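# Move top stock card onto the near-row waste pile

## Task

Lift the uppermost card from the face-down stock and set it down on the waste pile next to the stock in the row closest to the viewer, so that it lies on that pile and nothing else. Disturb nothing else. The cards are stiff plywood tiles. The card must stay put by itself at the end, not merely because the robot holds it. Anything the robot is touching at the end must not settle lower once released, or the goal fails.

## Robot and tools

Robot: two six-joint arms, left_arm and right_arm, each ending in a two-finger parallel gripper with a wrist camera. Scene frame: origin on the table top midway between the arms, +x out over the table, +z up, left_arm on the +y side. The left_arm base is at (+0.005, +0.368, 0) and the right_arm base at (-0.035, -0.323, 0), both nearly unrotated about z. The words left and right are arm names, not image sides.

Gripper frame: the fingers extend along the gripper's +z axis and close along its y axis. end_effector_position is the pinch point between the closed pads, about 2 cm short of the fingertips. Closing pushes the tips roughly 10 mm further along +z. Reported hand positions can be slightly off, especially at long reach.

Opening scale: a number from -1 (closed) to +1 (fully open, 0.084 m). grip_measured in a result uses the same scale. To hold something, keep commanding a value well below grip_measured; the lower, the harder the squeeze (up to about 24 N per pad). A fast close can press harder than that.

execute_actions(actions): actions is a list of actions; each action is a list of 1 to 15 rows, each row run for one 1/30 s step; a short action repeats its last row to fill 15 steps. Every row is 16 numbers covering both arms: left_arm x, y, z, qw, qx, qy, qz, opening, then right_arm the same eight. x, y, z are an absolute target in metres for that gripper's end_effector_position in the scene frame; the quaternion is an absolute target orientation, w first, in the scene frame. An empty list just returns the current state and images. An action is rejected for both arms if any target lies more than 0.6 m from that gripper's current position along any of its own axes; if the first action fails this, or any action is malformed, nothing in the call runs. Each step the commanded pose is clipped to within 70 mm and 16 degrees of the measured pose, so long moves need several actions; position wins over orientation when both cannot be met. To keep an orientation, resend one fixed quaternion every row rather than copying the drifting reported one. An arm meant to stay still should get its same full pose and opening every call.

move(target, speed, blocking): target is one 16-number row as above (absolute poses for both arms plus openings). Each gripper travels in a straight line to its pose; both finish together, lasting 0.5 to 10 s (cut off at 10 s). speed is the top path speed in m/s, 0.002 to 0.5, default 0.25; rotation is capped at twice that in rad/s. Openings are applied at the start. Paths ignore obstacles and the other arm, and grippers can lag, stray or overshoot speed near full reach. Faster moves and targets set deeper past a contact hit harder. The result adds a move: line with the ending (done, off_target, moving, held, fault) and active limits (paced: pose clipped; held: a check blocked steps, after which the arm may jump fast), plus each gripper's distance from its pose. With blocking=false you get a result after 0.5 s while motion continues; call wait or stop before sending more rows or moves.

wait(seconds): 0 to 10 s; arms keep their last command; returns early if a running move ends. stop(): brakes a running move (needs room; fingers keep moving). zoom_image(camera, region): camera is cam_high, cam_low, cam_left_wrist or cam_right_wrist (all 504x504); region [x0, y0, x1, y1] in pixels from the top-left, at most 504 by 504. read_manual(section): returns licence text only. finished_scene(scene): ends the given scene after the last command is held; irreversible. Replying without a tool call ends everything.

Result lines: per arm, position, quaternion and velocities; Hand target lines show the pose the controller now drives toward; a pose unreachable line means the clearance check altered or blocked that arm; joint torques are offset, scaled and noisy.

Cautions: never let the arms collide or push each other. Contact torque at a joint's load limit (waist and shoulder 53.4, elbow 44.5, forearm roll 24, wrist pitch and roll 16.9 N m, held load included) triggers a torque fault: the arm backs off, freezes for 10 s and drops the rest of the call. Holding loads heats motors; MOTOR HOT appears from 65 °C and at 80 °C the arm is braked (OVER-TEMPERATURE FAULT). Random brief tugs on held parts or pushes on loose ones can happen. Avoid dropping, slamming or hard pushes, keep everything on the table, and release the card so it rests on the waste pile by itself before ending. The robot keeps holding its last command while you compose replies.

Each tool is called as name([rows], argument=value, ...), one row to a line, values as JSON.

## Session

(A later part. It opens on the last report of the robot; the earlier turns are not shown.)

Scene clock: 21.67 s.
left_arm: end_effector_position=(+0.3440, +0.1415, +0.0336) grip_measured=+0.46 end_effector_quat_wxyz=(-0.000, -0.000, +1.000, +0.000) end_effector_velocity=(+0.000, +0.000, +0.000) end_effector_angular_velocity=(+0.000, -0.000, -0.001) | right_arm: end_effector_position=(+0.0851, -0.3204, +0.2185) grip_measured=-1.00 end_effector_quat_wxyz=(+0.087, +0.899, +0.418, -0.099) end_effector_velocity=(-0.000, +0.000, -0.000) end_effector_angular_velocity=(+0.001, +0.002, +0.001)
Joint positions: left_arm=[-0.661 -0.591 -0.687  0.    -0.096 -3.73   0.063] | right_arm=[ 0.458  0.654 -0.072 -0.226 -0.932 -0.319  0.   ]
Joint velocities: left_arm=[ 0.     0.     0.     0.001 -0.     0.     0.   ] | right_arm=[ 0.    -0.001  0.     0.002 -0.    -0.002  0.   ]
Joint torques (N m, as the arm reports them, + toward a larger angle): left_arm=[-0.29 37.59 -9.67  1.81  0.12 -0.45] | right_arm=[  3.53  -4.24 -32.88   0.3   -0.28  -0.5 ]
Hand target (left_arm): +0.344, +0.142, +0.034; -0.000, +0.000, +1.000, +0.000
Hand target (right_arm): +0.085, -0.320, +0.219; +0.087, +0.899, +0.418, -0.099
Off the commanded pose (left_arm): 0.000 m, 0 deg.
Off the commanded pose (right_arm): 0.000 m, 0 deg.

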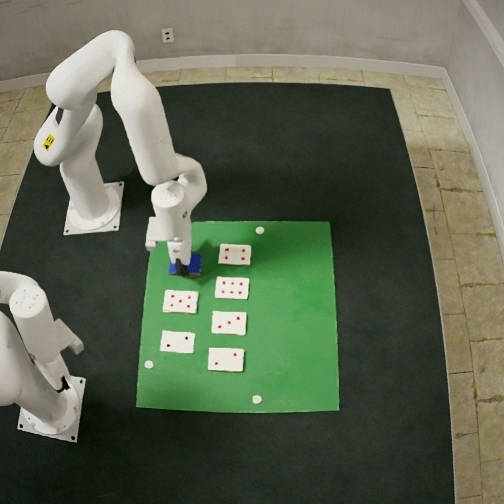

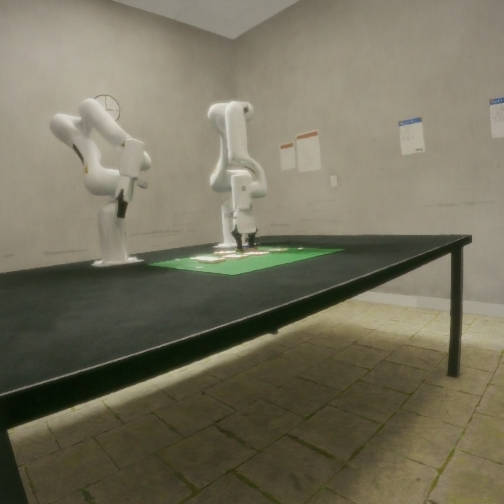

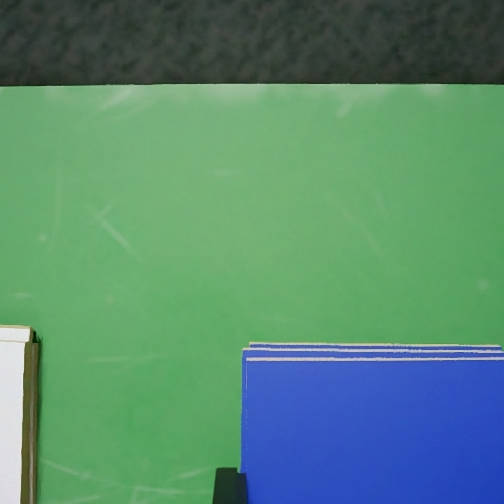

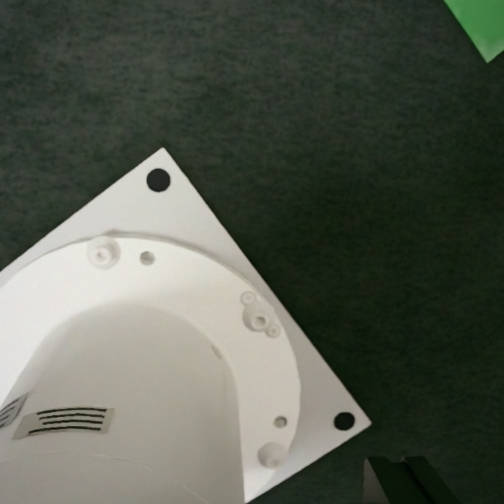

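execute_actions([
  [[0.344,0.1415,0.034,0,0,1,0,0.05, 0.0851,-0.3204,0.2185,0.087,0.899,0.418,-0.099,-1],[0.344,0.1415,0.0345,0,0,1,0,0.0, 0.0851,-0.3204,0.2185,0.087,0.899,0.418,-0.099,-1],[0.344,0.1415,0.035,0,0,1,0,-0.05, 0.0851,-0.3204,0.2185,0.087,0.899,0.418,-0.099,-1],[0.344,0.1415,0.036,0,0,1,0,-0.1, 0.0851,-0.3204,0.2185,0.087,0.899,0.418,-0.099,-1],[0.344,0.1415,0.037,0,0,1,0,-0.1, 0.0851,-0.3204,0.2185,0.087,0.899,0.418,-0.099,-1],[0.344,0.1415,0.038,0,0,1,0,-0.1, 0.0851,-0.3204,0.2185,0.087,0.899,0.418,-0.099,-1],[0.344,0.1415,0.0395,0,0,1,0,-0.1, 0.0851,-0.3204,0.2185,0.087,0.899,0.418,-0.099,-1],[0.344,0.1415,0.041,0,0,1,0,-0.1, 0.0851,-0.3204,0.2185,0.087,0.899,0.418,-0.099,-1],[0.344,0.1415,0.043,0,0,1,0,-0.1, 0.0851,-0.3204,0.2185,0.087,0.899,0.418,-0.099,-1],[0.344,0.1415,0.045,0,0,1,0,-0.1, 0.0851,-0.3204,0.2185,0.087,0.899,0.418,-0.099,-1],[0.344,0.1415,0.047,0,0,1,0,-0.1, 0.0851,-0.3204,0.2185,0.087,0.899,0.418,-0.099,-1],[0.344,0.1415,0.049,0,0,1,0,-0.1, 0.0851,-0.3204,0.2185,0.087,0.899,0.418,-0.099,-1],[0.344,0.1415,0.051,0,0,1,0,-0.1, 0.0851,-0.3204,0.2185,0.087,0.899,0.418,-0.099,-1],[0.344,0.1415,0.053,0,0,1,0,-0.1, 0.0851,-0.3204,0.2185,0.087,0.899,0.418,-0.099,-1],[0.344,0.1415,0.055,0,0,1,0,-0.1, 0.0851,-0.3204,0.2185,0.087,0.899,0.418,-0.099,-1]],
])

Scene clock: 22.63 s.
left_arm: end_effector_position=(+0.3440, +0.1415, +0.0485) grip_measured=+0.46 end_effector_quat_wxyz=(+0.000, +0.000, +1.000, -0.000) end_effector_velocity=(+0.001, -0.000, +0.059) end_effector_angular_velocity=(-0.001, -0.001, +0.001) | right_arm: end_effector_position=(+0.0851, -0.3204, +0.2185) grip_measured=-1.00 end_effector_quat_wxyz=(+0.087, +0.899, +0.418, -0.099) end_effector_velocity=(+0.000, +0.000, +0.000) end_effector_angular_velocity=(+0.001, +0.001, +0.001)
Joint positions: left_arm=[-0.661 -0.551 -0.679 -0.    -0.128 -3.729  0.063] | right_arm=[ 0.458  0.654 -0.072 -0.226 -0.932 -0.319  0.   ]
Joint velocities: left_arm=[ 0.     0.157  0.027 -0.002 -0.129  0.001  0.   ] | right_arm=[ 0.    -0.001 -0.001  0.001  0.    -0.001  0.   ]
Joint torques (N m, as the arm reports them, + toward a larger angle): left_arm=[  0.27  42.37 -10.07   2.18  -0.45  -0.55] | right_arm=[  4.33  -0.81 -32.78   0.44  -0.25  -0.3 ]
Hand target (left_arm): +0.344, +0.141, +0.055; +0.000, +0.000, +1.000, -0.000
Hand target (right_arm): +0.085, -0.320, +0.218; +0.087, +0.899, +0.418, -0.099
Off the commanded pose (left_arm): 0.006 m, 0 deg.
Off the commanded pose (right_arm): 0.000 m, 0 deg.

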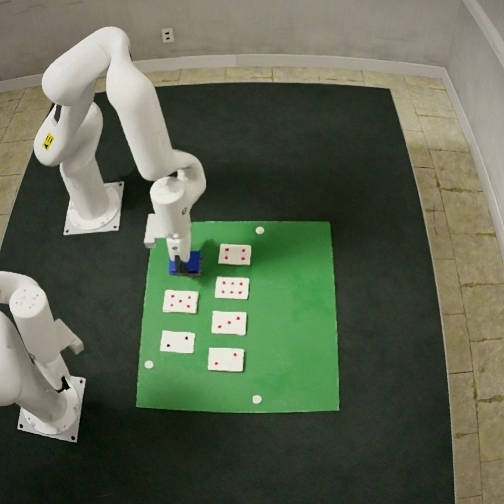

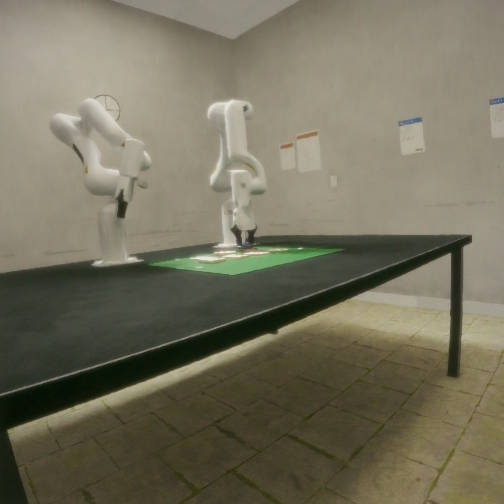

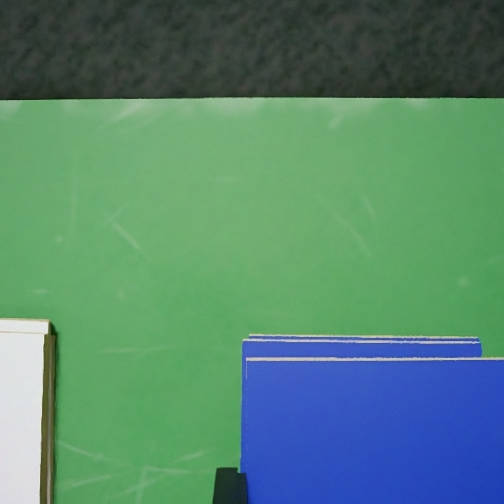

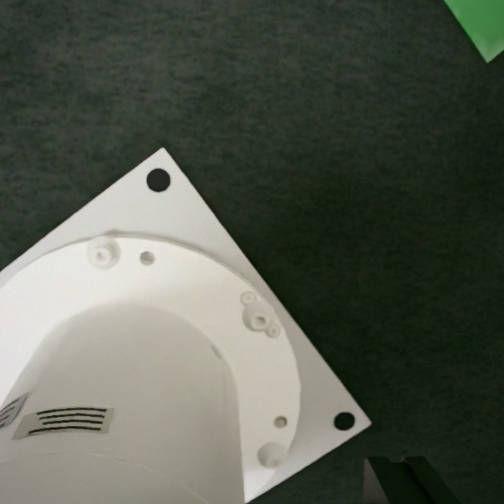

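move(target=[0.341,0.0215,0.05,0,0,1,0,-0.1, 0.0851,-0.3204,0.2185,0.087,0.899,0.418,-0.099,-1], speed=0.12)

Scene clock: 24.43 s.
left_arm: end_effector_position=(+0.3409, +0.0214, +0.0502) grip_measured=+0.46 end_effector_quat_wxyz=(-0.000, -0.000, +1.000, -0.000) end_effector_velocity=(+0.001, -0.001, -0.000) end_effector_angular_velocity=(+0.001, -0.001, +0.002) | right_arm: end_effector_position=(+0.0851, -0.3204, +0.2185) grip_measured=-1.00 end_effector_quat_wxyz=(+0.087, +0.899, +0.418, -0.099) end_effector_velocity=(+0.001, +0.000, +0.000) end_effector_angular_velocity=(+0.001, -0.002, +0.001)
Joint positions: left_arm=[-0.872 -0.653 -0.889 -0.004 -0.236 -3.937  0.063] | right_arm=[ 0.458  0.654 -0.072 -0.226 -0.932 -0.319  0.   ]
Joint velocities: left_arm=[-0.001 -0.002 -0.004  0.008 -0.002 -0.01  -0.   ] | right_arm=[-0.     0.002 -0.001 -0.     0.    -0.001  0.   ]
Joint torques (N m, as the arm reports them, + toward a larger angle): left_arm=[ -0.79  47.64 -10.85   1.5   -0.71  -0.39] | right_arm=[  2.32  -4.97 -32.97  -0.05  -0.19  -0.41]
Hand target (left_arm): +0.341, +0.021, +0.050; -0.000, +0.000, +1.000, -0.000
Hand target (right_arm): +0.085, -0.320, +0.218; +0.087, +0.899, +0.418, -0.099
Off the commanded pose (left_arm): 0.000 m, 0 deg.
Off the commanded pose (right_arm): 0.000 m, 0 deg.
move: done

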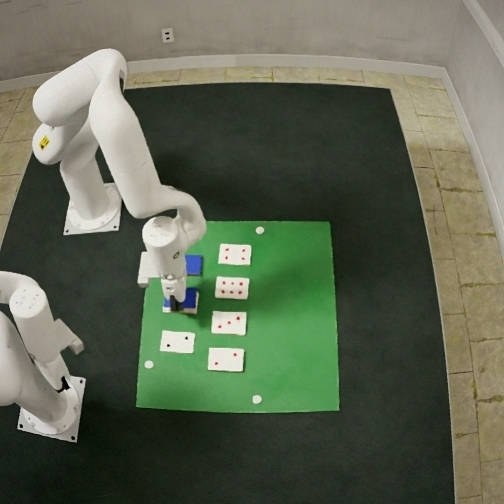

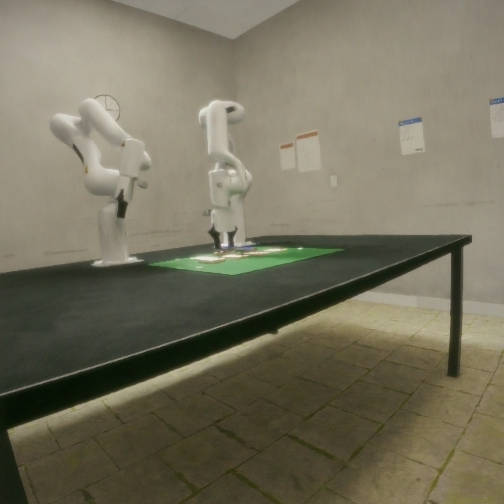

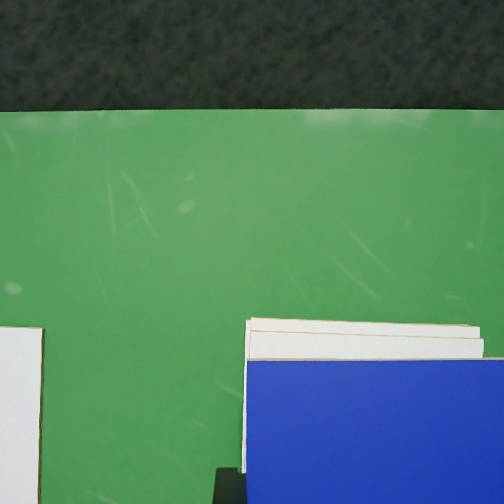

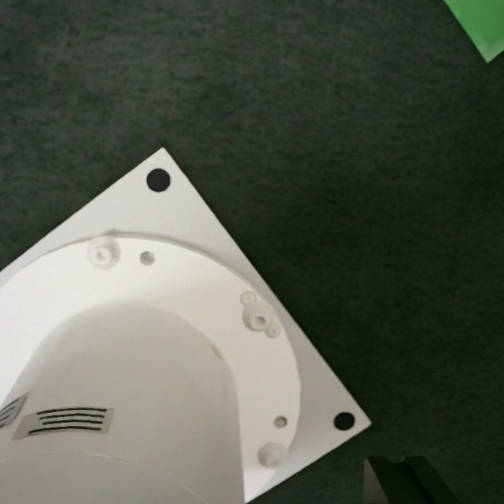

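execute_actions([
  [[0.340,0.022,0.047,0,0,1,0,-0.1, 0.0851,-0.3204,0.2185,0.087,0.899,0.418,-0.099,-1],[0.339,0.0225,0.045,0,0,1,0,-0.1, 0.0851,-0.3204,0.2185,0.087,0.899,0.418,-0.099,-1],[0.338,0.0228,0.043,0,0,1,0,-0.1, 0.0851,-0.3204,0.2185,0.087,0.899,0.418,-0.099,-1],[0.338,0.0228,0.041,0,0,1,0,-0.1, 0.0851,-0.3204,0.2185,0.087,0.899,0.418,-0.099,-1],[0.338,0.0228,0.039,0,0,1,0,-0.1, 0.0851,-0.3204,0.2185,0.087,0.899,0.418,-0.099,-1],[0.338,0.0228,0.0375,0,0,1,0,-0.1, 0.0851,-0.3204,0.2185,0.087,0.899,0.418,-0.099,-1],[0.338,0.0228,0.036,0,0,1,0,-0.1, 0.0851,-0.3204,0.2185,0.087,0.899,0.418,-0.099,-1],[0.338,0.0228,0.035,0,0,1,0,-0.1, 0.0851,-0.3204,0.2185,0.087,0.899,0.418,-0.099,-1],[0.338,0.0228,0.034,0,0,1,0,-0.1, 0.0851,-0.3204,0.2185,0.087,0.899,0.418,-0.099,-1],[0.338,0.0228,0.0335,0,0,1,0,-0.1, 0.0851,-0.3204,0.2185,0.087,0.899,0.418,-0.099,-1],[0.338,0.0228,0.033,0,0,1,0,-0.1, 0.0851,-0.3204,0.2185,0.087,0.899,0.418,-0.099,-1],[0.338,0.0228,0.0325,0,0,1,0,-0.1, 0.0851,-0.3204,0.2185,0.087,0.899,0.418,-0.099,-1],[0.338,0.0228,0.032,0,0,1,0,-0.1, 0.0851,-0.3204,0.2185,0.087,0.899,0.418,-0.099,-1]],
  [[0.338,0.0228,0.0315,0,0,1,0,-0.1, 0.0851,-0.3204,0.2185,0.087,0.899,0.418,-0.099,-1]],
])

zoom_image(camera="cam_left_wrist", region=[200, 300, 504, 504])

Scene clock: 25.97 s.
left_arm: end_effector_position=(+0.3380, +0.0228, +0.0315) grip_measured=+0.46 end_effector_quat_wxyz=(+0.000, -0.000, +1.000, -0.000) end_effector_velocity=(-0.001, +0.000, -0.001) end_effector_angular_velocity=(+0.001, +0.001, -0.001) | right_arm: end_effector_position=(+0.0851, -0.3204, +0.2185) grip_measured=-1.00 end_effector_quat_wxyz=(+0.087, +0.899, +0.418, -0.099) end_effector_velocity=(-0.000, +0.000, -0.000) end_effector_angular_velocity=(+0.001, +0.001, -0.001)
Joint positions: left_arm=[-0.875 -0.692 -0.889  0.    -0.197 -3.944  0.063] | right_arm=[ 0.458  0.654 -0.072 -0.226 -0.932 -0.319  0.   ]
Joint velocities: left_arm=[-0.    -0.001  0.     0.    -0.001  0.     0.   ] | right_arm=[-0.    -0.001  0.001  0.001  0.001 -0.     0.   ]
Joint torques (N m, as the arm reports them, + toward a larger angle): left_arm=[ -0.46  46.52 -11.73   2.11  -0.83  -0.61] | right_arm=[  2.44  -1.78 -32.72   1.41  -0.14  -0.23]
Hand target (left_arm): +0.338, +0.023, +0.031; +0.000, -0.000, +1.000, +0.000
Hand target (right_arm): +0.085, -0.320, +0.218; +0.087, +0.899, +0.418, -0.099
Off the commanded pose (left_arm): 0.000 m, 0 deg.
Off the commanded pose (right_arm): 0.000 m, 0 deg.

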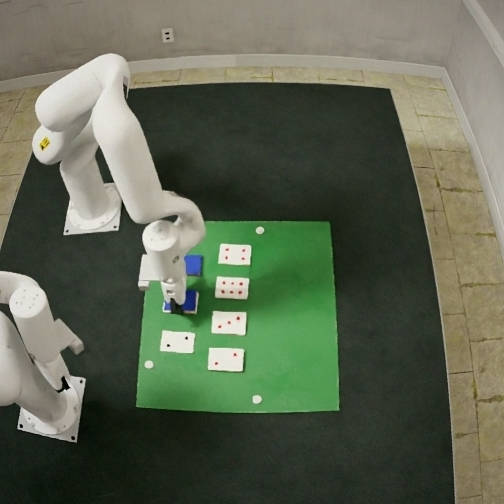

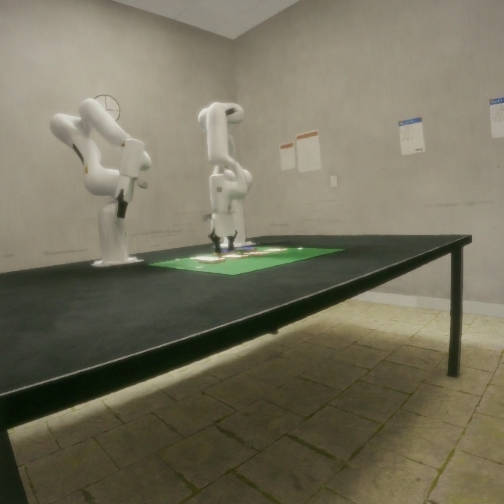

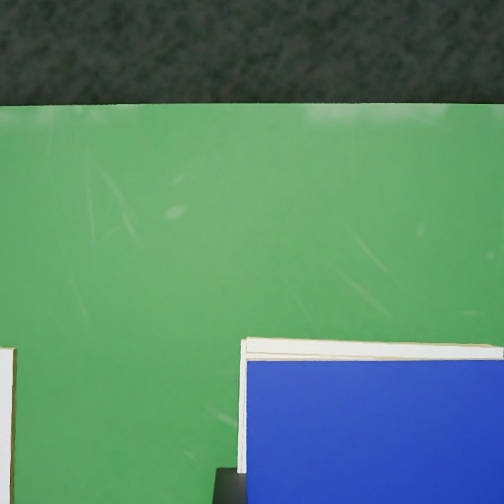

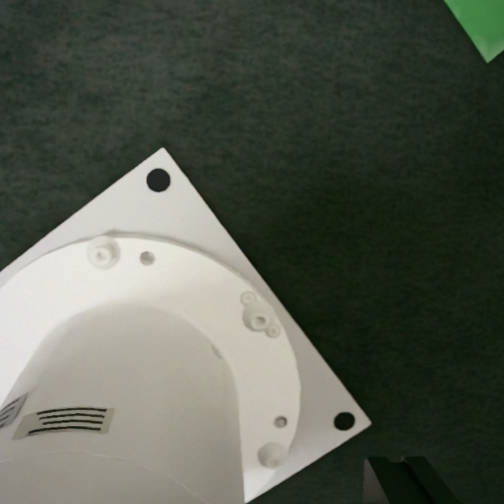

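Region (200, 300, 504, 504) of cam_left_wrist's 504x504 image, scaled by 1.658, with more detail than that image has; it fills the top 338 rows of this view, and the rest is white.

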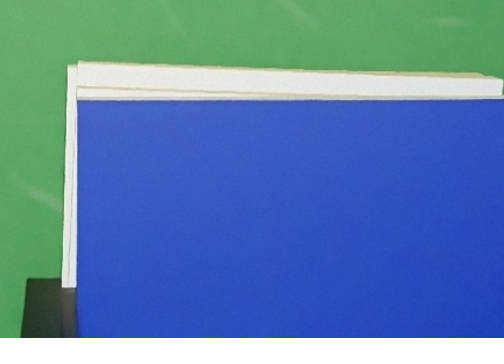

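execute_actions([
  [[0.338,0.0228,0.0312,0,0,1,0,-0.1, 0.0851,-0.3204,0.2185,0.087,0.899,0.418,-0.099,-1],[0.338,0.0228,0.0309,0,0,1,0,-0.1, 0.0851,-0.3204,0.2185,0.087,0.899,0.418,-0.099,-1],[0.338,0.0228,0.0306,0,0,1,0,-0.1, 0.0851,-0.3204,0.2185,0.087,0.899,0.418,-0.099,-1],[0.338,0.0228,0.0303,0,0,1,0,-0.1, 0.0851,-0.3204,0.2185,0.087,0.899,0.418,-0.099,-1],[0.338,0.0228,0.0303,0,0,1,0,-0.1, 0.0851,-0.3204,0.2185,0.087,0.899,0.418,-0.099,-1],[0.338,0.0228,0.0303,0,0,1,0,-0.1, 0.0851,-0.3204,0.2185,0.087,0.899,0.418,-0.099,-1],[0.338,0.0228,0.0303,0,0,1,0,0.1, 0.0851,-0.3204,0.2185,0.087,0.899,0.418,-0.099,-1],[0.338,0.0228,0.0303,0,0,1,0,0.25, 0.0851,-0.3204,0.2185,0.087,0.899,0.418,-0.099,-1],[0.338,0.0228,0.0303,0,0,1,0,0.38, 0.0851,-0.3204,0.2185,0.087,0.899,0.418,-0.099,-1],[0.338,0.0228,0.0303,0,0,1,0,0.46, 0.0851,-0.3204,0.2185,0.087,0.899,0.418,-0.099,-1],[0.338,0.0228,0.0303,0,0,1,0,0.52, 0.0851,-0.3204,0.2185,0.087,0.899,0.418,-0.099,-1],[0.338,0.0228,0.0303,0,0,1,0,0.58, 0.0851,-0.3204,0.2185,0.087,0.899,0.418,-0.099,-1],[0.338,0.0228,0.0303,0,0,1,0,0.65, 0.0851,-0.3204,0.2185,0.087,0.899,0.418,-0.099,-1],[0.338,0.0228,0.0303,0,0,1,0,0.72, 0.0851,-0.3204,0.2185,0.087,0.899,0.418,-0.099,-1],[0.338,0.0228,0.0303,0,0,1,0,0.8, 0.0851,-0.3204,0.2185,0.087,0.899,0.418,-0.099,-1]],
  [[0.338,0.0228,0.033,0,0,1,0,0.8, 0.0851,-0.3204,0.2185,0.087,0.899,0.418,-0.099,-1],[0.338,0.0228,0.036,0,0,1,0,0.8, 0.0851,-0.3204,0.2185,0.087,0.899,0.418,-0.099,-1],[0.338,0.0228,0.04,0,0,1,0,0.8, 0.0851,-0.3204,0.2185,0.087,0.899,0.418,-0.099,-1],[0.338,0.0228,0.045,0,0,1,0,0.8, 0.0851,-0.3204,0.2185,0.087,0.899,0.418,-0.099,-1],[0.338,0.0228,0.05,0,0,1,0,0.8, 0.0851,-0.3204,0.2185,0.087,0.899,0.418,-0.099,-1],[0.338,0.0228,0.055,0,0,1,0,0.8, 0.0851,-0.3204,0.2185,0.087,0.899,0.418,-0.099,-1],[0.338,0.0228,0.06,0,0,1,0,0.8, 0.0851,-0.3204,0.2185,0.087,0.899,0.418,-0.099,-1],[0.338,0.0228,0.065,0,0,1,0,0.8, 0.0851,-0.3204,0.2185,0.087,0.899,0.418,-0.099,-1],[0.338,0.0228,0.07,0,0,1,0,0.8, 0.0851,-0.3204,0.2185,0.087,0.899,0.418,-0.099,-1]],
])

Scene clock: 27.53 s.
left_arm: end_effector_position=(+0.3382, +0.0226, +0.0691) grip_measured=+0.80 end_effector_quat_wxyz=(+0.000, +0.000, +1.000, -0.000) end_effector_velocity=(-0.005, +0.006, +0.011) end_effector_angular_velocity=(+0.014, +0.014, +0.001) | right_arm: end_effector_position=(+0.0851, -0.3204, +0.2185) grip_measured=-1.00 end_effector_quat_wxyz=(+0.087, +0.899, +0.418, -0.099) end_effector_velocity=(-0.000, -0.000, -0.000) end_effector_angular_velocity=(-0.001, +0.000, +0.001)
Joint positions: left_arm=[-0.875 -0.605 -0.873 -0.    -0.267 -3.944  0.077] | right_arm=[ 0.458  0.654 -0.072 -0.226 -0.932 -0.319  0.   ]
Joint velocities: left_arm=[ 0.001  0.03   0.013 -0.    -0.038  0.     0.   ] | right_arm=[ 0.     0.     0.    -0.001 -0.     0.     0.   ]
Joint torques (N m, as the arm reports them, + toward a larger angle): left_arm=[  1.91  43.98 -12.24   1.84  -0.45  -0.42] | right_arm=[  2.49  -4.78 -32.04  -0.01  -0.36  -0.39]
Hand target (left_arm): +0.338, +0.023, +0.070; -0.000, +0.000, +1.000, -0.000
Hand target (right_arm): +0.085, -0.320, +0.219; +0.087, +0.899, +0.418, -0.099
Off the commanded pose (left_arm): 0.001 m, 0 deg.
Off the commanded pose (right_arm): 0.000 m, 0 deg.

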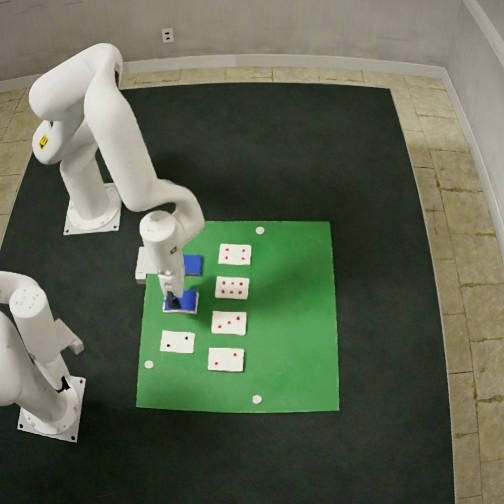

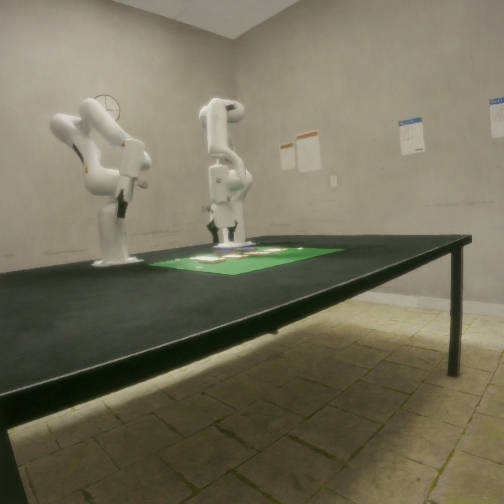

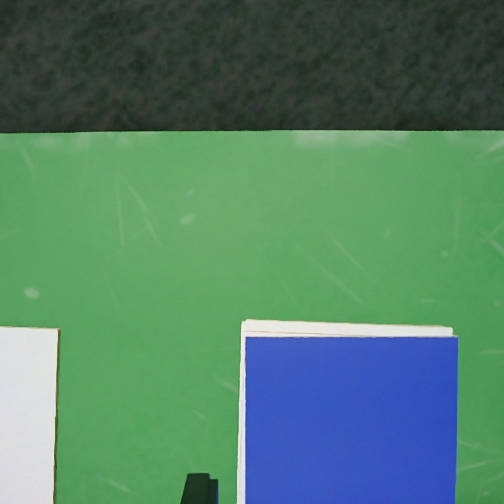

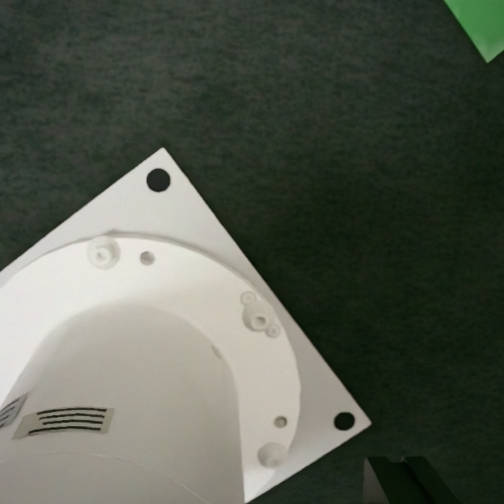

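Card is placed on the waste pile and the gripper is clear.

finished_scene(scene=1)

The scene is finished: the task was done.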